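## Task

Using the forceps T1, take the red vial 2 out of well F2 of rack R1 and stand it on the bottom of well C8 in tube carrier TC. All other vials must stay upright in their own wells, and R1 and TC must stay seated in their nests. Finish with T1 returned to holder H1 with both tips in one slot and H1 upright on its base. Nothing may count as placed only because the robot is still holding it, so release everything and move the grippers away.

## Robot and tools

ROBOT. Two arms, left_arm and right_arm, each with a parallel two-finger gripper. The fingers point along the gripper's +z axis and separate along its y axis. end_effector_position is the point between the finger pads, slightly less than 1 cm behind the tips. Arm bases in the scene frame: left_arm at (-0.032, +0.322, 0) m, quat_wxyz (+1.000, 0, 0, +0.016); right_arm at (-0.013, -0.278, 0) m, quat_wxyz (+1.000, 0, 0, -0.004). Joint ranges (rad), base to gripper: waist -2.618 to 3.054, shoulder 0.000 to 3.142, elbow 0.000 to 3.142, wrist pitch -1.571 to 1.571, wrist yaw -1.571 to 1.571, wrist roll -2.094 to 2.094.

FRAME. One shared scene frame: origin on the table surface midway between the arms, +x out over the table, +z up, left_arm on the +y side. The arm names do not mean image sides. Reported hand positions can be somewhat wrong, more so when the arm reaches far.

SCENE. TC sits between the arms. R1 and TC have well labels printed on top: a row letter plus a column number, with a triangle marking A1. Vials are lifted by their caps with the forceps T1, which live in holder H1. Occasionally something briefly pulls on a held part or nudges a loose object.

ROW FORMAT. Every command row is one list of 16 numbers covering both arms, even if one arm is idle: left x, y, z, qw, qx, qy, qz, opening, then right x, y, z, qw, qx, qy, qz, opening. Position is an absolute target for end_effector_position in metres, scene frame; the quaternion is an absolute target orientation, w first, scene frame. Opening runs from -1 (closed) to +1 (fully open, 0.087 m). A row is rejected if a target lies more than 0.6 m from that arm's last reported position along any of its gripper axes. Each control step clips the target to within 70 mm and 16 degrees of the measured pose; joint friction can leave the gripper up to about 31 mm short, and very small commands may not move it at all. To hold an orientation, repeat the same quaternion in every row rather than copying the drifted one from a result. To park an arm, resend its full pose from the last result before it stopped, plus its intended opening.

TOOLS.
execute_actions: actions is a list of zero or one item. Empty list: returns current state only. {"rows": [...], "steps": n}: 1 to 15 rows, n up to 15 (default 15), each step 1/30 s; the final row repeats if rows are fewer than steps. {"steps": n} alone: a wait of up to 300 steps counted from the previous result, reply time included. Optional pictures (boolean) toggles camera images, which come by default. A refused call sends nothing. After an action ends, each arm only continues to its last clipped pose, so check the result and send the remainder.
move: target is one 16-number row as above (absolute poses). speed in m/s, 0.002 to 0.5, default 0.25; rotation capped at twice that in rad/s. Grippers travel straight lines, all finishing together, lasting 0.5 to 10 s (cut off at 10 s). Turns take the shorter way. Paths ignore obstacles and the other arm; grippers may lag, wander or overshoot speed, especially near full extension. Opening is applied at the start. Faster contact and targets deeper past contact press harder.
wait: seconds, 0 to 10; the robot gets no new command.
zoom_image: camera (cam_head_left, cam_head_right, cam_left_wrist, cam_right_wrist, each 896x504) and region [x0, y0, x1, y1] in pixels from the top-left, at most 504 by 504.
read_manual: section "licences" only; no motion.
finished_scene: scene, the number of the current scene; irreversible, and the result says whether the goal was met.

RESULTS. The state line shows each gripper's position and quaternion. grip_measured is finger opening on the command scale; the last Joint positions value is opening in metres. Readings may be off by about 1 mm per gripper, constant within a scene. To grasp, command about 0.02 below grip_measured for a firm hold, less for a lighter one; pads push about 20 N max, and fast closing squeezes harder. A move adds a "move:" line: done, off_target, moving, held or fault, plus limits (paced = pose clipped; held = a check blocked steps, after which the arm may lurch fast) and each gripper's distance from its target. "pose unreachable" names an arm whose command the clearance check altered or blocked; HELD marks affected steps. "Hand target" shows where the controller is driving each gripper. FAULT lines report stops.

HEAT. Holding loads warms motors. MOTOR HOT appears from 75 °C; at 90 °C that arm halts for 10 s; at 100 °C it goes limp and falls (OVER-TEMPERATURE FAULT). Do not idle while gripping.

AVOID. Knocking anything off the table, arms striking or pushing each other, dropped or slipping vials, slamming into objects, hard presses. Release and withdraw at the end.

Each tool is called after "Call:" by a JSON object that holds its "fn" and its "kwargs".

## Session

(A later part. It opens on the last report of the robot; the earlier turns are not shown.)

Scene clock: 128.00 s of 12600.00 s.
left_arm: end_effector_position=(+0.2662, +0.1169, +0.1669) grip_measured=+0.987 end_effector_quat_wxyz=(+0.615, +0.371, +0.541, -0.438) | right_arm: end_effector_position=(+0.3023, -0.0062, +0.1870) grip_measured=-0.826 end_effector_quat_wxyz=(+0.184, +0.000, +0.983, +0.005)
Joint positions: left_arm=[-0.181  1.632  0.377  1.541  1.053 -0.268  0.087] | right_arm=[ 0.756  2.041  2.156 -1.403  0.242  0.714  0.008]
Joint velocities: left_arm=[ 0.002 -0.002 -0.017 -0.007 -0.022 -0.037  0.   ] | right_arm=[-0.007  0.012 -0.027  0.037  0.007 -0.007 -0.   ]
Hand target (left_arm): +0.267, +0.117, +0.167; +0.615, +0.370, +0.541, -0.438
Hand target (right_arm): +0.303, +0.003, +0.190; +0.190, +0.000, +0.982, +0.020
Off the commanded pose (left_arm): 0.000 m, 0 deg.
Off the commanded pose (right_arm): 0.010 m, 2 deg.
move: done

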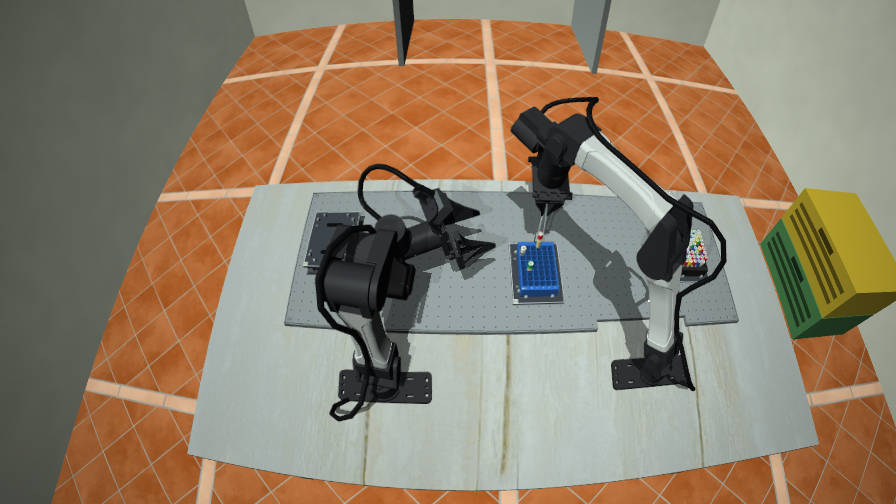

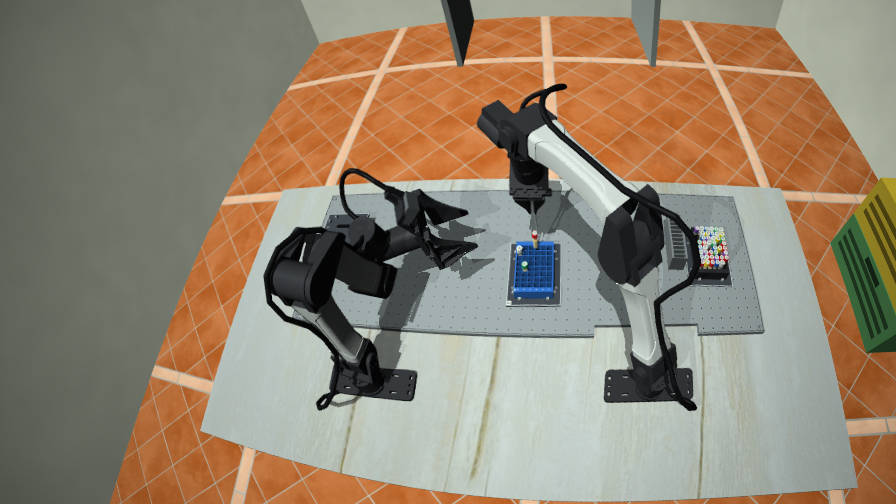

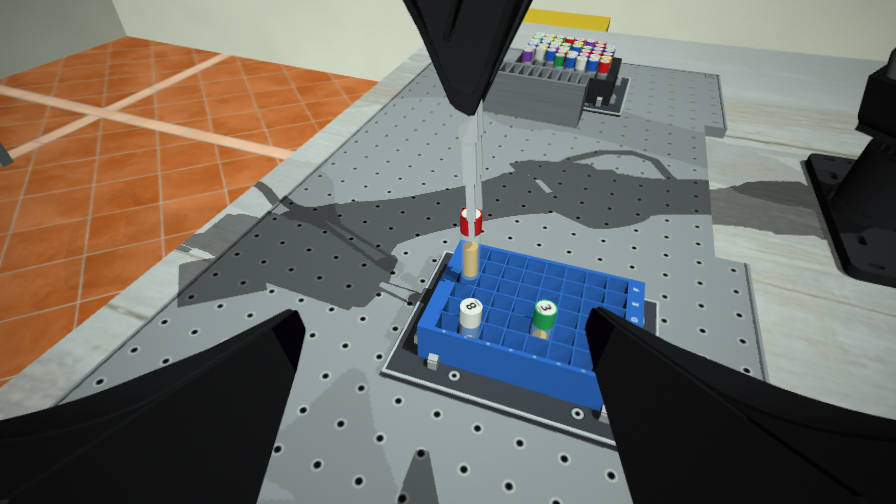

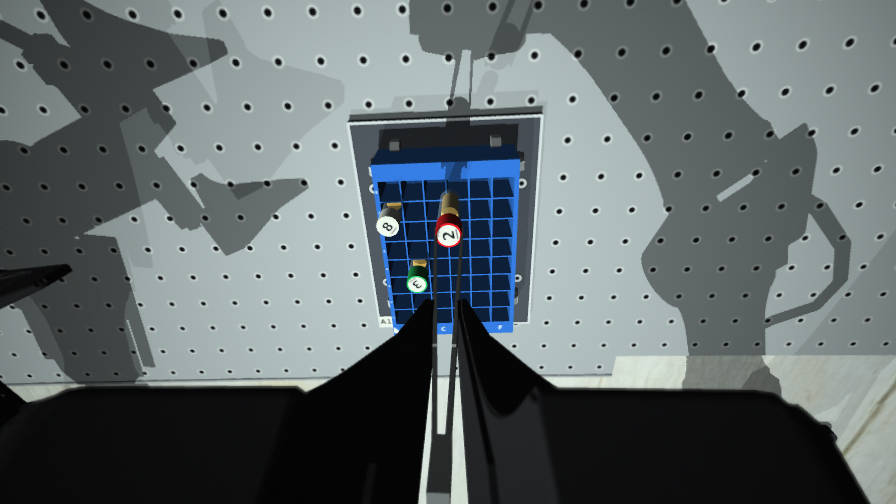

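Call:
{"fn": "move", "kwargs": {"target": [0.2666,0.117,0.167,0.615,0.37,0.541,-0.438,1,0.303,0.004,0.215,0.19,0,0.982,0.02,-0.83], "speed": 0.04}}

Call:
{"fn": "move", "kwargs": {"target": [0.2666,0.117,0.167,0.615,0.37,0.541,-0.438,1,0.303,0.002,0.187,0.19,0,0.982,0.02,-0.83], "speed": 0.03}}

Call:
{"fn": "zoom_image", "kwargs": {"camera": "cam_left_wrist", "region": [400, 170, 580, 350]}}

Call:
{"fn": "zoom_image", "kwargs": {"camera": "cam_right_wrist", "region": [370, 130, 530, 290]}}

Scene clock: 130.23 s of 12600.00 s.
left_arm: end_effector_position=(+0.2662, +0.1169, +0.1669) grip_measured=+0.987 end_effector_quat_wxyz=(+0.615, +0.371, +0.541, -0.438) | right_arm: end_effector_position=(+0.3063, -0.0023, +0.2136) grip_measured=-0.826 end_effector_quat_wxyz=(+0.194, +0.003, +0.981, +0.015)
Joint positions: left_arm=[-0.181  1.632  0.377  1.541  1.053 -0.268  0.087] | right_arm=[ 0.756  2.097  2.353 -1.515  0.241  0.716  0.008]
Joint velocities: left_arm=[-0.007  0.007 -0.007 -0.037 -0.051 -0.022  0.   ] | right_arm=[ 0.012  0.002  0.012  0.007 -0.037 -0.007 -0.   ]
Hand target (left_arm): +0.267, +0.117, +0.167; +0.615, +0.370, +0.541, -0.438
Hand target (right_arm): +0.302, +0.004, +0.215; +0.191, +0.000, +0.981, +0.020
Off the commanded pose (left_arm): 0.000 m, 0 deg.
Off the commanded pose (right_arm): 0.007 m, 1 deg.
move: done

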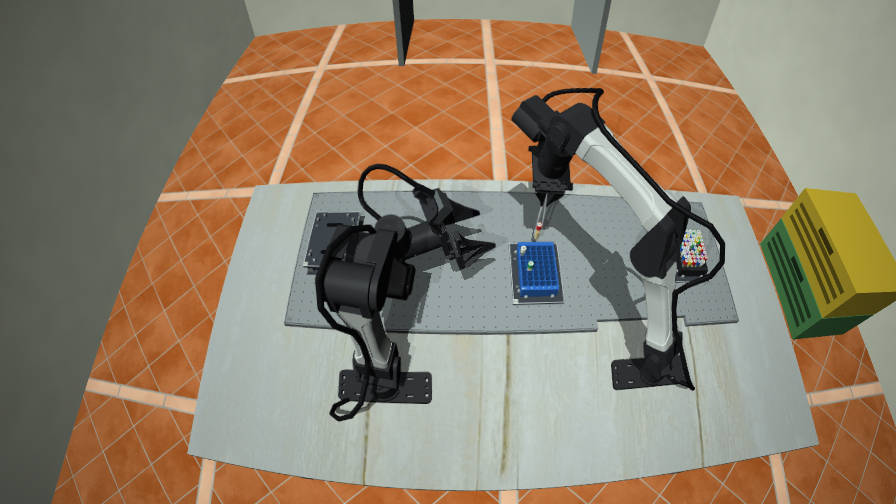

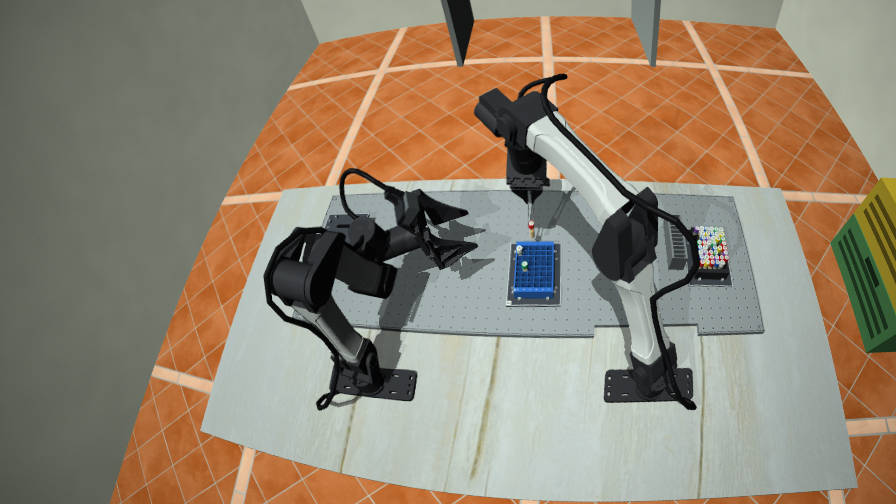

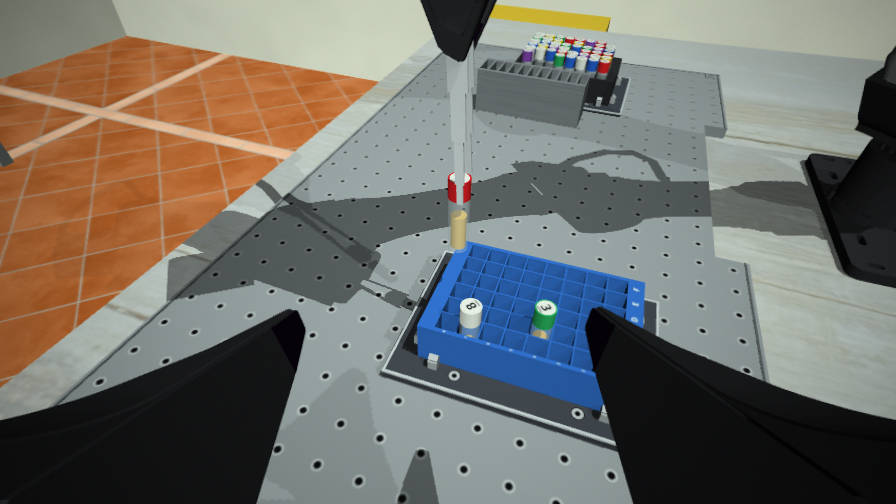

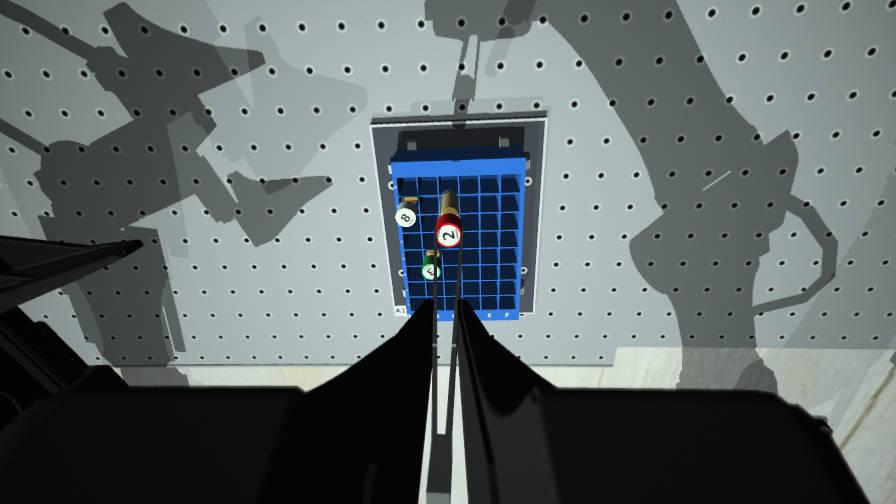

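Scene clock: 131.57 s of 12600.00 s.
left_arm: end_effector_position=(+0.2662, +0.1169, +0.1669) grip_measured=+0.987 end_effector_quat_wxyz=(+0.615, +0.371, +0.541, -0.438) | right_arm: end_effector_position=(+0.3068, -0.0016, +0.1816) grip_measured=-0.826 end_effector_quat_wxyz=(+0.184, +0.001, +0.983, +0.006)
Joint positions: left_arm=[-0.181  1.632  0.377  1.541  1.053 -0.268  0.087] | right_arm=[ 0.756  2.062  2.166 -1.39   0.24   0.716  0.008]
Joint velocities: left_arm=[-0.022  0.007  0.022 -0.051 -0.081  0.051 -0.   ] | right_arm=[ 0.007 -0.002 -0.002 -0.037 -0.007  0.007  0.   ]
Hand target (left_arm): +0.267, +0.117, +0.167; +0.615, +0.370, +0.541, -0.438
Hand target (right_arm): +0.303, +0.002, +0.187; +0.190, -0.000, +0.982, +0.020
Off the commanded pose (left_arm): 0.000 m, 0 deg.
Off the commanded pose (right_arm): 0.008 m, 2 deg.
move: done

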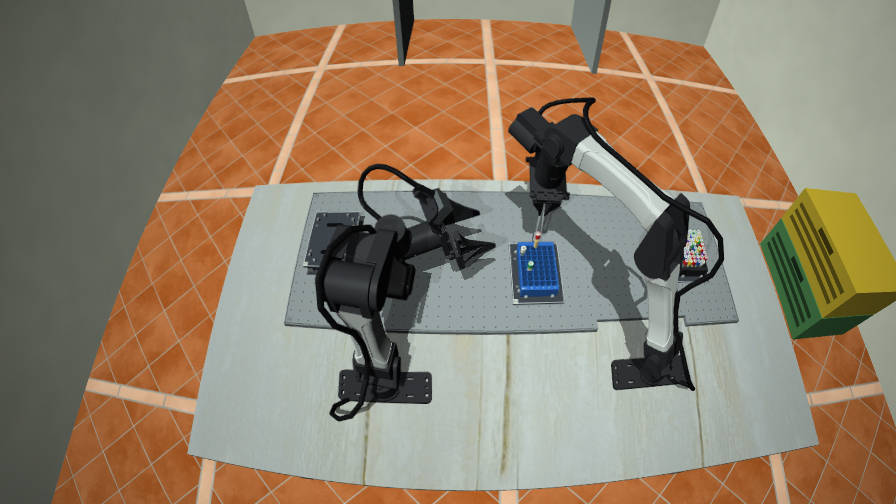

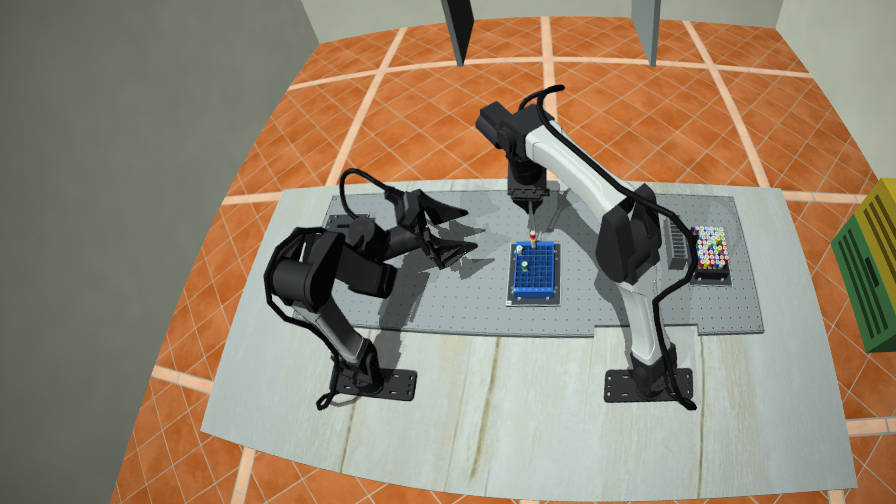

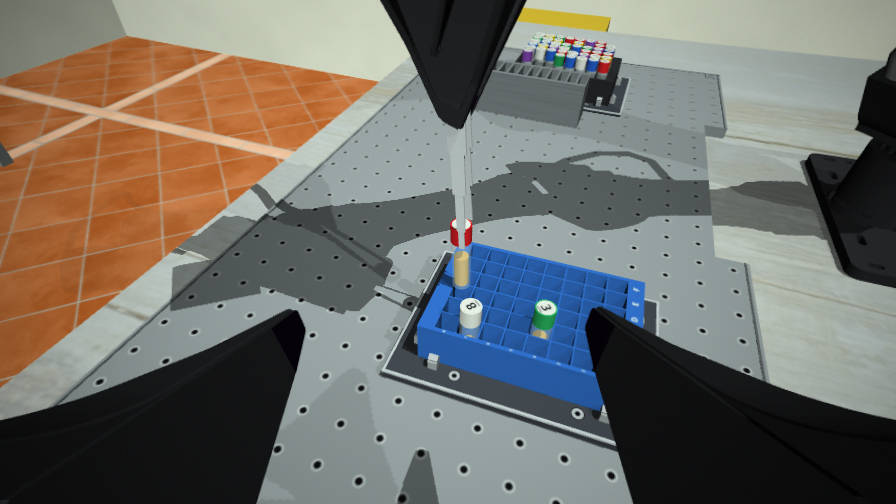

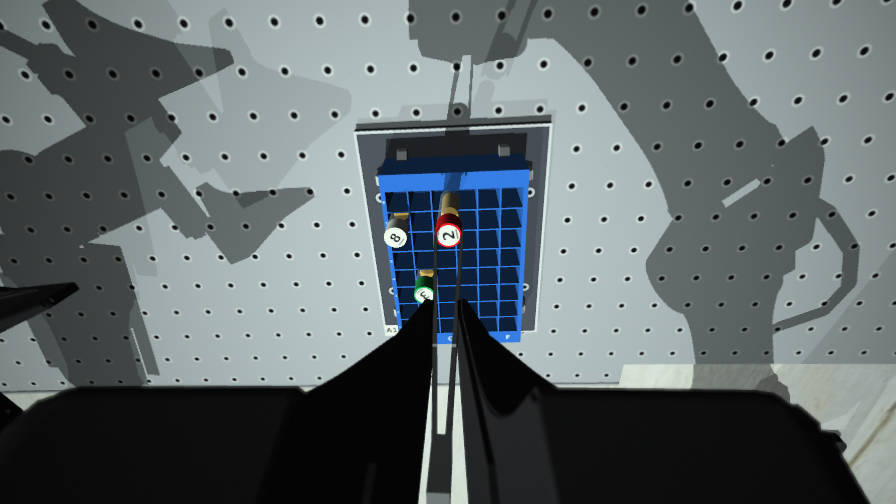

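Region (400, 170, 580, 350) of cam_left_wrist's 896x504 image, scaled by 2.800, with more detail than that image has.

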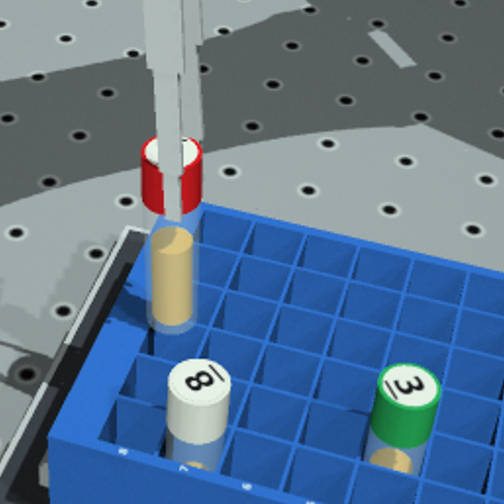

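Region (370, 130, 530, 290) of cam_right_wrist's 896x504 image, scaled by 3.150, with more detail than that image has.

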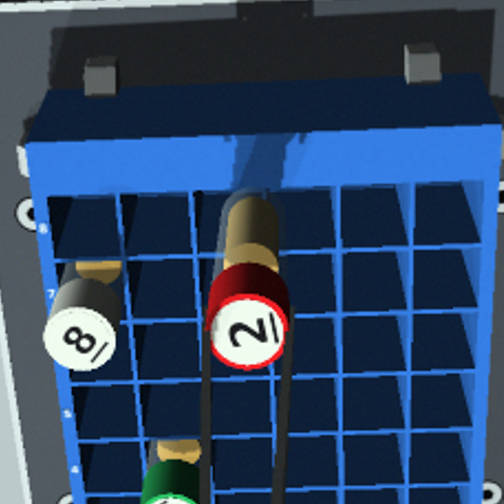

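Call:
{"fn": "execute_actions", "kwargs": {"actions": [{"rows":[[0.2666,0.117,0.167,0.615,0.37,0.541,-0.438,1,0.3015,0.0055,0.188,0.19,0,0.982,0.02,-0.83]]}], "pictures": false}}

Scene clock: 132.70 s of 12600.00 s.
left_arm: end_effector_position=(+0.2662, +0.1169, +0.1669) grip_measured=+0.987 end_effector_quat_wxyz=(+0.615, +0.371, +0.541, -0.438) | right_arm: end_effector_position=(+0.3053, +0.0008, +0.1816) grip_measured=-0.826 end_effector_quat_wxyz=(+0.184, +0.001, +0.983, +0.007)
Joint positions: left_arm=[-0.181  1.632  0.377  1.541  1.053 -0.268  0.087] | right_arm=[ 0.762  2.062  2.166 -1.389  0.24   0.722  0.008]
Joint velocities: left_arm=[-0.012 -0.002 -0.022  0.037  0.022  0.037 -0.   ] | right_arm=[-0.027 -0.002 -0.007 -0.022  0.007 -0.095  0.001]
Hand target (left_arm): +0.267, +0.117, +0.167; +0.615, +0.370, +0.541, -0.438
Hand target (right_arm): +0.301, +0.005, +0.188; +0.190, +0.000, +0.982, +0.020
Off the commanded pose (left_arm): 0.000 m, 0 deg.
Off the commanded pose (right_arm): 0.009 m, 2 deg.
Steps of this call (steps 1 to 19: nothing new was sent; steps 20 to 34: all 15 steps of this action). Readings (end_effector_position):
20: left_arm (+0.2662, +0.1169, +0.1669) | right_arm (+0.3069, -0.0012, +0.1816)
21: left_arm (+0.2662, +0.1169, +0.1669) | right_arm (+0.3067, -0.0009, +0.1816)
23: left_arm (+0.2662, +0.1169, +0.1669) | right_arm (+0.3061, -0.0002, +0.1816)
27: left_arm (+0.2662, +0.1169, +0.1669) | right_arm (+0.3053, +0.0007, +0.1816)
34: the state above

Call:
{"fn": "execute_actions", "kwargs": {"actions": [{"rows":[[0.2666,0.117,0.167,0.615,0.37,0.541,-0.438,1,0.301,0.006,0.186,0.19,0,0.982,0.02,-0.83],[0.2666,0.117,0.167,0.615,0.37,0.541,-0.438,1,0.301,0.006,0.185,0.19,0,0.982,0.02,-0.83],[0.2666,0.117,0.167,0.615,0.37,0.541,-0.438,1,0.301,0.006,0.184,0.19,0,0.982,0.02,-0.83],[0.2666,0.117,0.167,0.615,0.37,0.541,-0.438,1,0.301,0.006,0.183,0.19,0,0.982,0.02,-0.83],[0.2666,0.117,0.167,0.615,0.37,0.541,-0.438,1,0.301,0.006,0.182,0.19,0,0.982,0.02,-0.83]]}]}}

Call:
{"fn": "zoom_image", "kwargs": {"camera": "cam_left_wrist", "region": [400, 200, 550, 350]}}

Call:
{"fn": "zoom_image", "kwargs": {"camera": "cam_right_wrist", "region": [390, 150, 510, 270]}}

Scene clock: 134.93 s of 12600.00 s.
left_arm: end_effector_position=(+0.2662, +0.1169, +0.1669) grip_measured=+0.987 end_effector_quat_wxyz=(+0.615, +0.371, +0.541, -0.438) | right_arm: end_effector_position=(+0.3053, +0.0008, +0.1788) grip_measured=-0.830 end_effector_quat_wxyz=(+0.185, +0.002, +0.983, +0.008)
Joint positions: left_arm=[-0.181  1.632  0.377  1.541  1.053 -0.268  0.087] | right_arm=[ 0.762  2.054  2.14  -1.37   0.24   0.723  0.007]
Joint velocities: left_arm=[-0.007 -0.002  0.007  0.037  0.007 -0.066 -0.001] | right_arm=[ 0.012 -0.002 -0.007  0.037 -0.022 -0.051 -0.001]
Hand target (left_arm): +0.267, +0.117, +0.167; +0.615, +0.370, +0.541, -0.438
Hand target (right_arm): +0.301, +0.006, +0.182; +0.190, +0.000, +0.982, +0.020
Off the commanded pose (left_arm): 0.000 m, 0 deg.
Off the commanded pose (right_arm): 0.007 m, 1 deg.
Steps of this call (steps 1 to 52: nothing new was sent; steps 53 to 67: all 15 steps of this action). Readings (end_effector_position):
53: left_arm (+0.2662, +0.1169, +0.1669) | right_arm (+0.3053, +0.0008, +0.1816)
54: left_arm (+0.2662, +0.1169, +0.1669) | right_arm (+0.3054, +0.0009, +0.1816)
56: left_arm (+0.2662, +0.1169, +0.1669) | right_arm (+0.3055, +0.0010, +0.1809)
60: left_arm (+0.2662, +0.1169, +0.1669) | right_arm (+0.3046, +0.0002, +0.1782)
67: the state above

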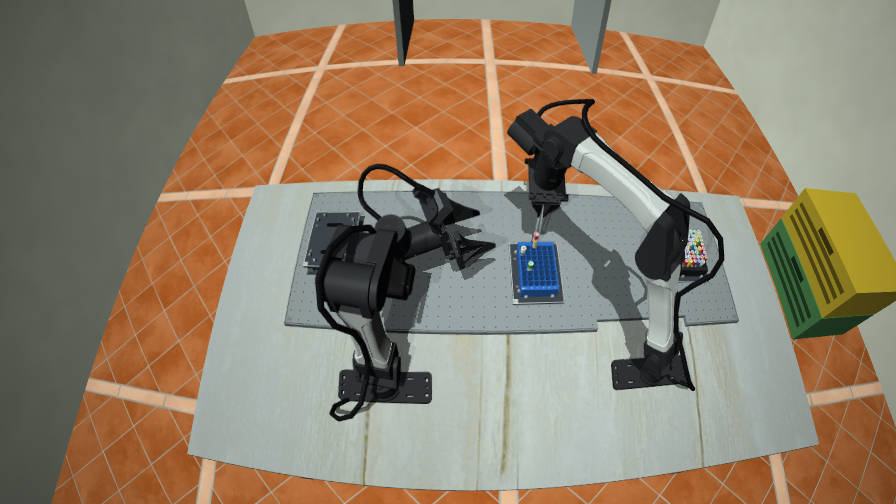

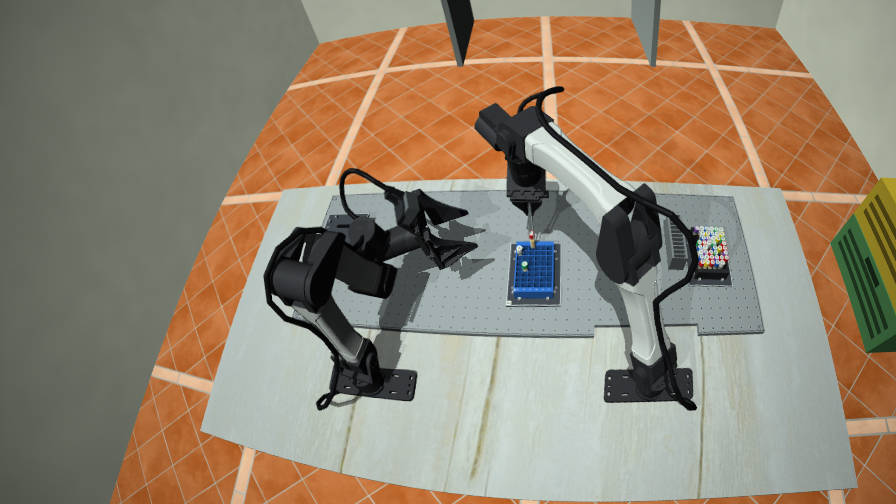

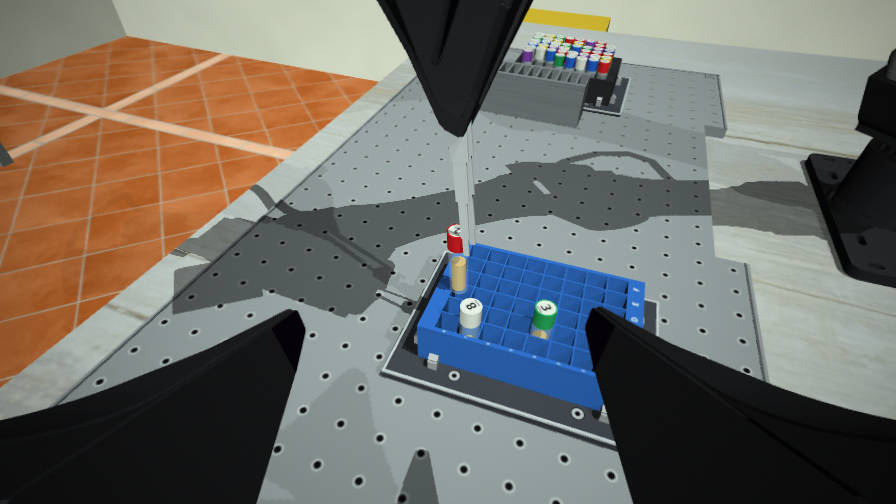

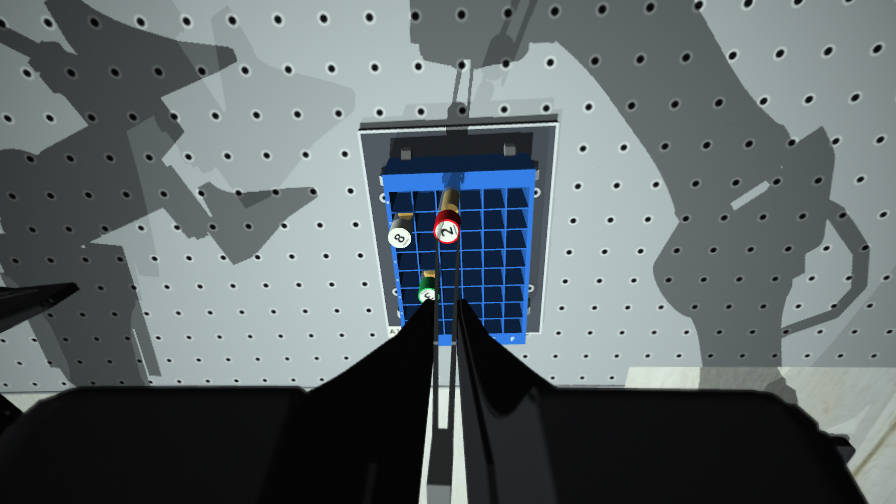

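Region (400, 200, 550, 350) of cam_left_wrist's 896x504 image, scaled by 3.360, with more detail than that image has.

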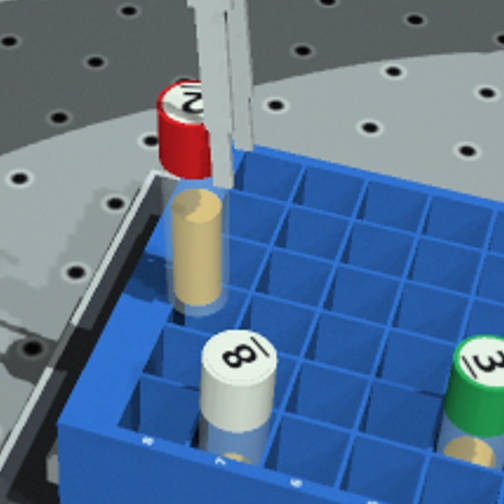

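Region (390, 150, 510, 270) of cam_right_wrist's 896x504 image, scaled by 4.200, with more detail than that image has.

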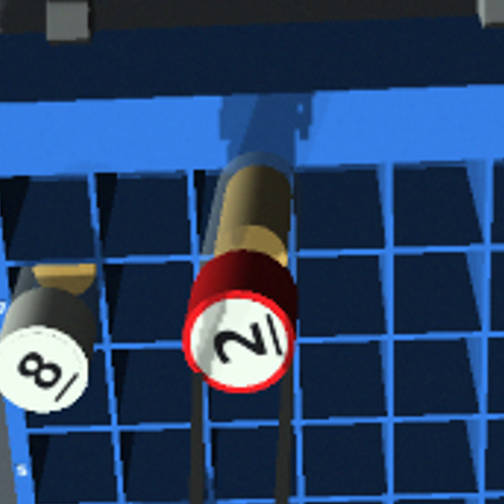

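Slipping out of the tips.

Call:
{"fn": "execute_actions", "kwargs": {"actions": []}}

Call:
{"fn": "zoom_image", "kwargs": {"camera": "cam_left_wrist", "region": [400, 200, 550, 350]}}

Scene clock: 135.57 s of 12600.00 s.
left_arm: end_effector_position=(+0.2662, +0.1169, +0.1669) grip_measured=+0.987 end_effector_quat_wxyz=(+0.615, +0.371, +0.541, -0.438) | right_arm: end_effector_position=(+0.3055, +0.0010, +0.1788) grip_measured=-0.830 end_effector_quat_wxyz=(+0.186, +0.002, +0.983, +0.009)
Joint positions: left_arm=[-0.181  1.632  0.377  1.541  1.053 -0.268  0.087] | right_arm=[ 0.762  2.054  2.14  -1.368  0.24   0.723  0.007]
Joint velocities: left_arm=[-0.012 -0.002  0.012 -0.022  0.007 -0.037 -0.001] | right_arm=[ 0.007 -0.017 -0.012  0.022 -0.022 -0.022  0.001]
Hand target (left_arm): +0.267, +0.117, +0.167; +0.615, +0.370, +0.541, -0.438
Hand target (right_arm): +0.301, +0.006, +0.182; +0.190, +0.000, +0.982, +0.020
Off the commanded pose (left_arm): 0.000 m, 0 deg.
Off the commanded pose (right_arm): 0.007 m, 1 deg.
Steps of this call (steps 1 to 19: nothing new was sent). Readings (end_effector_position):
1: left_arm (+0.2662, +0.1169, +0.1669) | right_arm (+0.3052, +0.0007, +0.1787)
2: left_arm (+0.2662, +0.1169, +0.1669) | right_arm (+0.3053, +0.0008, +0.1787)
4: left_arm (+0.2662, +0.1169, +0.1669) | right_arm (+0.3054, +0.0009, +0.1787)
8: left_arm (+0.2662, +0.1169, +0.1669) | right_arm (+0.3054, +0.0009, +0.1787)
19: the state above

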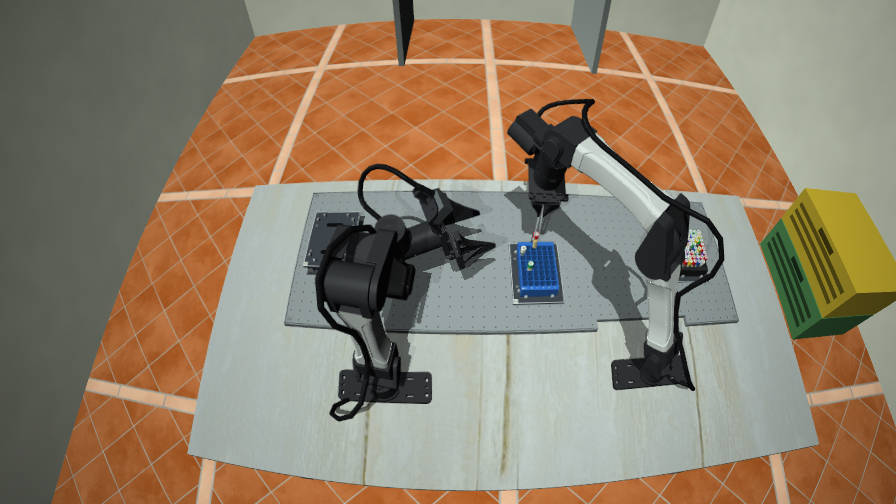

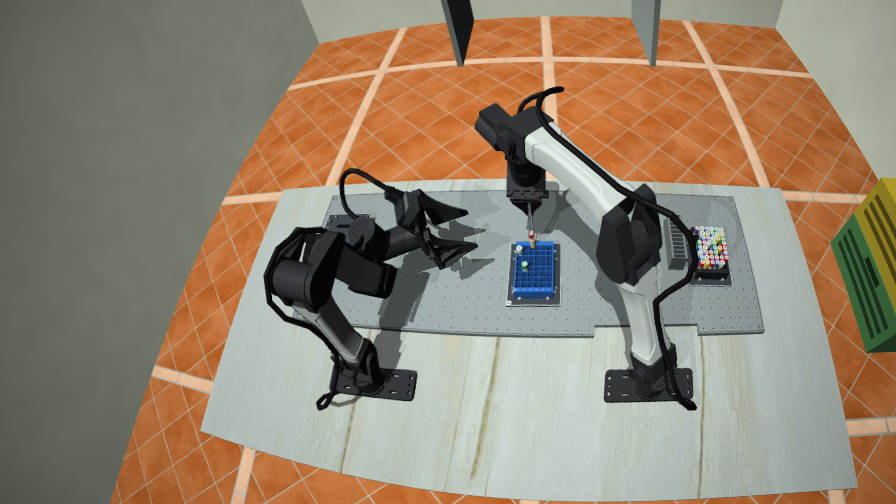

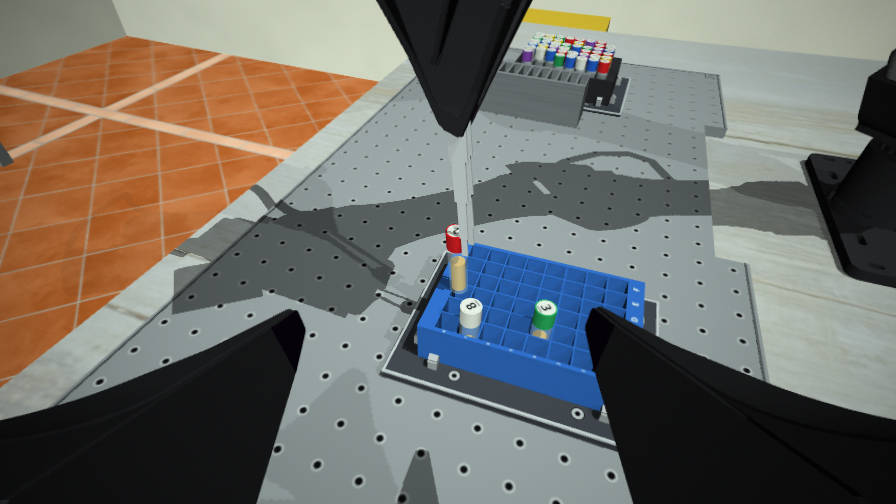

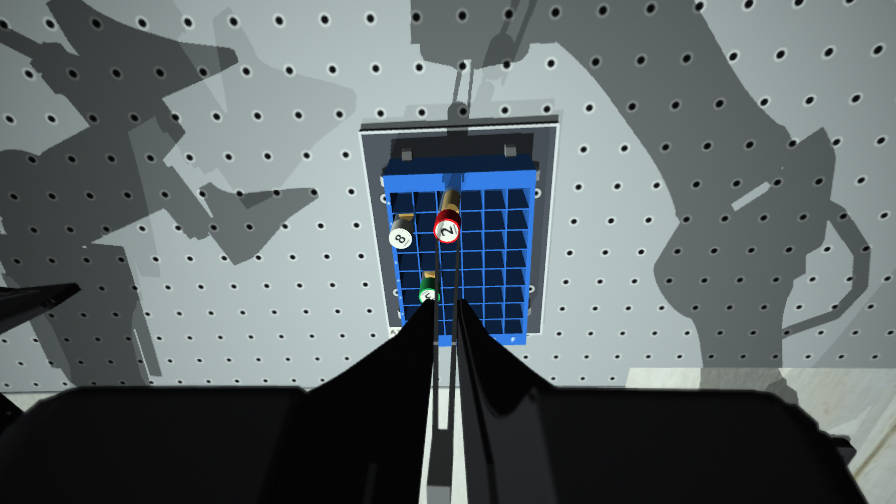

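Region (400, 200, 550, 350) of cam_left_wrist's 896x504 image, scaled by 3.360, with more detail than that image has.

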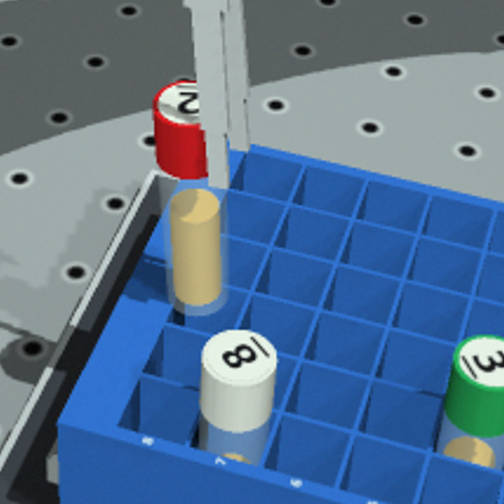

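Call:
{"fn": "execute_actions", "kwargs": {"actions": [{"rows":[[0.2666,0.117,0.167,0.615,0.37,0.541,-0.438,1,0.301,0.006,0.182,0.19,0,0.982,0.02,-0.82],[0.2666,0.117,0.167,0.615,0.37,0.541,-0.438,1,0.301,0.006,0.182,0.19,0,0.982,0.02,-0.82],[0.2666,0.117,0.167,0.615,0.37,0.541,-0.438,1,0.301,0.006,0.182,0.19,0,0.982,0.02,-0.815],[0.2666,0.117,0.167,0.615,0.37,0.541,-0.438,1,0.301,0.006,0.182,0.19,0,0.982,0.02,-0.81],[0.2666,0.117,0.167,0.615,0.37,0.541,-0.438,1,0.301,0.006,0.182,0.19,0,0.982,0.02,-0.805]]}]}}

Call:
{"fn": "zoom_image", "kwargs": {"camera": "cam_left_wrist", "region": [400, 200, 550, 350]}}

Call:
{"fn": "zoom_image", "kwargs": {"camera": "cam_right_wrist", "region": [390, 150, 510, 270]}}

Scene clock: 137.70 s of 12600.00 s.
left_arm: end_effector_position=(+0.2662, +0.1169, +0.1669) grip_measured=+0.987 end_effector_quat_wxyz=(+0.615, +0.371, +0.541, -0.438) | right_arm: end_effector_position=(+0.3056, +0.0011, +0.1788) grip_measured=-0.805 end_effector_quat_wxyz=(+0.186, +0.002, +0.983, +0.009)
Joint positions: left_arm=[-0.181  1.632  0.377  1.541  1.053 -0.268  0.087] | right_arm=[ 0.762  2.054  2.14  -1.368  0.24   0.723  0.009]
Joint velocities: left_arm=[-0.007 -0.022 -0.017  0.007  0.022  0.022 -0.   ] | right_arm=[-0.002 -0.007 -0.002  0.051 -0.022 -0.022 -0.   ]
Hand target (left_arm): +0.267, +0.117, +0.167; +0.615, +0.370, +0.541, -0.438
Hand target (right_arm): +0.301, +0.006, +0.182; +0.190, +0.000, +0.982, +0.020
Off the commanded pose (left_arm): 0.000 m, 0 deg.
Off the commanded pose (right_arm): 0.007 m, 1 deg.
Steps of this call (steps 1 to 49: nothing new was sent; steps 50 to 64: all 15 steps of this action). Readings (end_effector_position):
50: left_arm (+0.2662, +0.1169, +0.1669) | right_arm (+0.3055, +0.0010, +0.1788)
51: left_arm (+0.2662, +0.1169, +0.1669) | right_arm (+0.3055, +0.0010, +0.1788)
53: left_arm (+0.2662, +0.1169, +0.1669) | right_arm (+0.3056, +0.0011, +0.1788)
57: left_arm (+0.2662, +0.1169, +0.1669) | right_arm (+0.3056, +0.0011, +0.1788)
64: the state above

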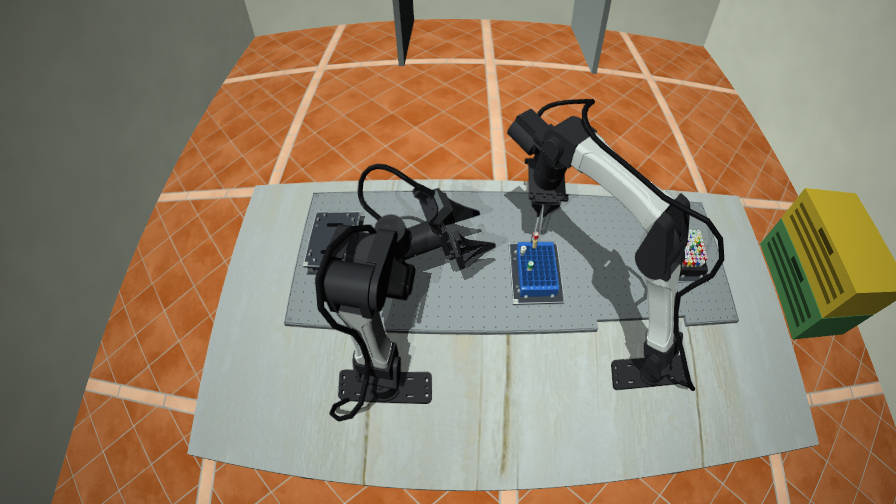

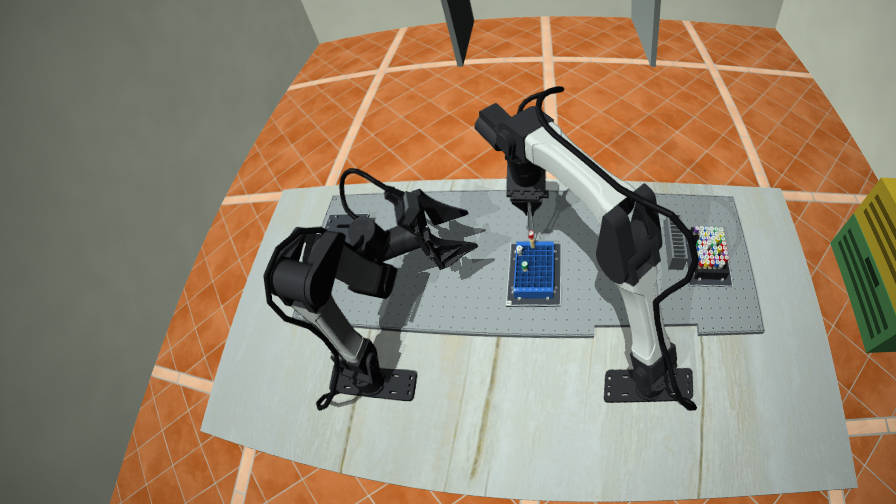

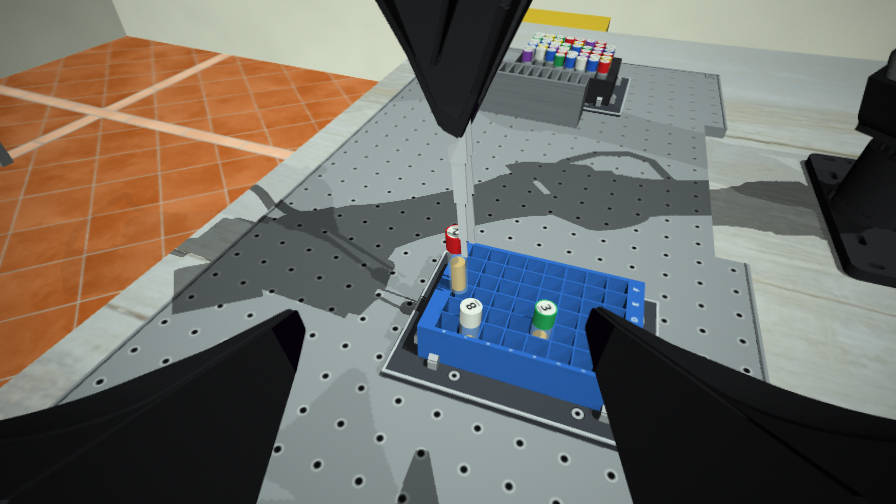

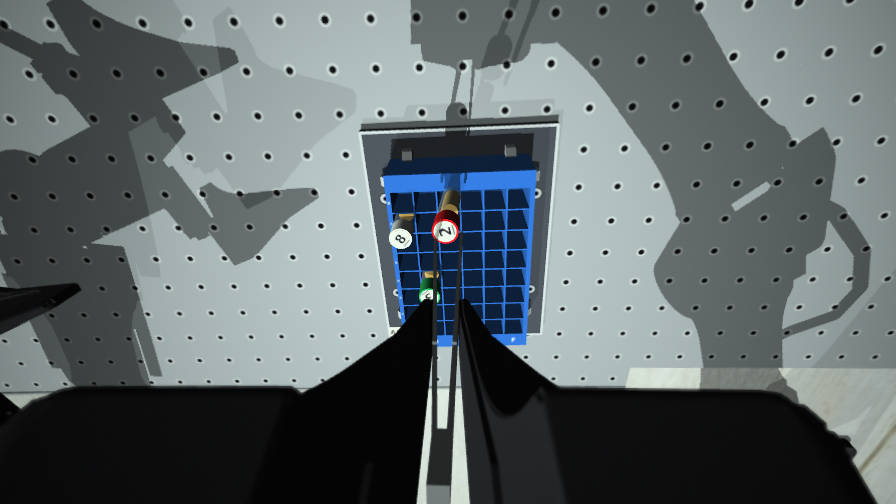

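Region (400, 200, 550, 350) of cam_left_wrist's 896x504 image, scaled by 3.360, with more detail than that image has.

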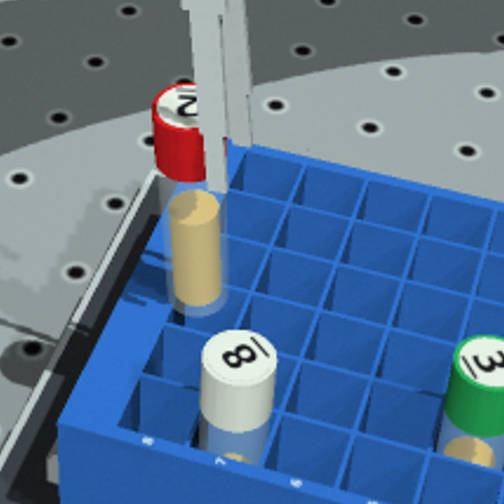

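Region (390, 150, 510, 270) of cam_right_wrist's 896x504 image, scaled by 4.200, with more detail than that image has.

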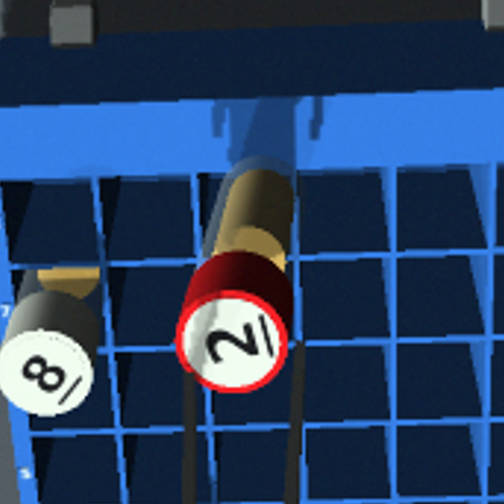

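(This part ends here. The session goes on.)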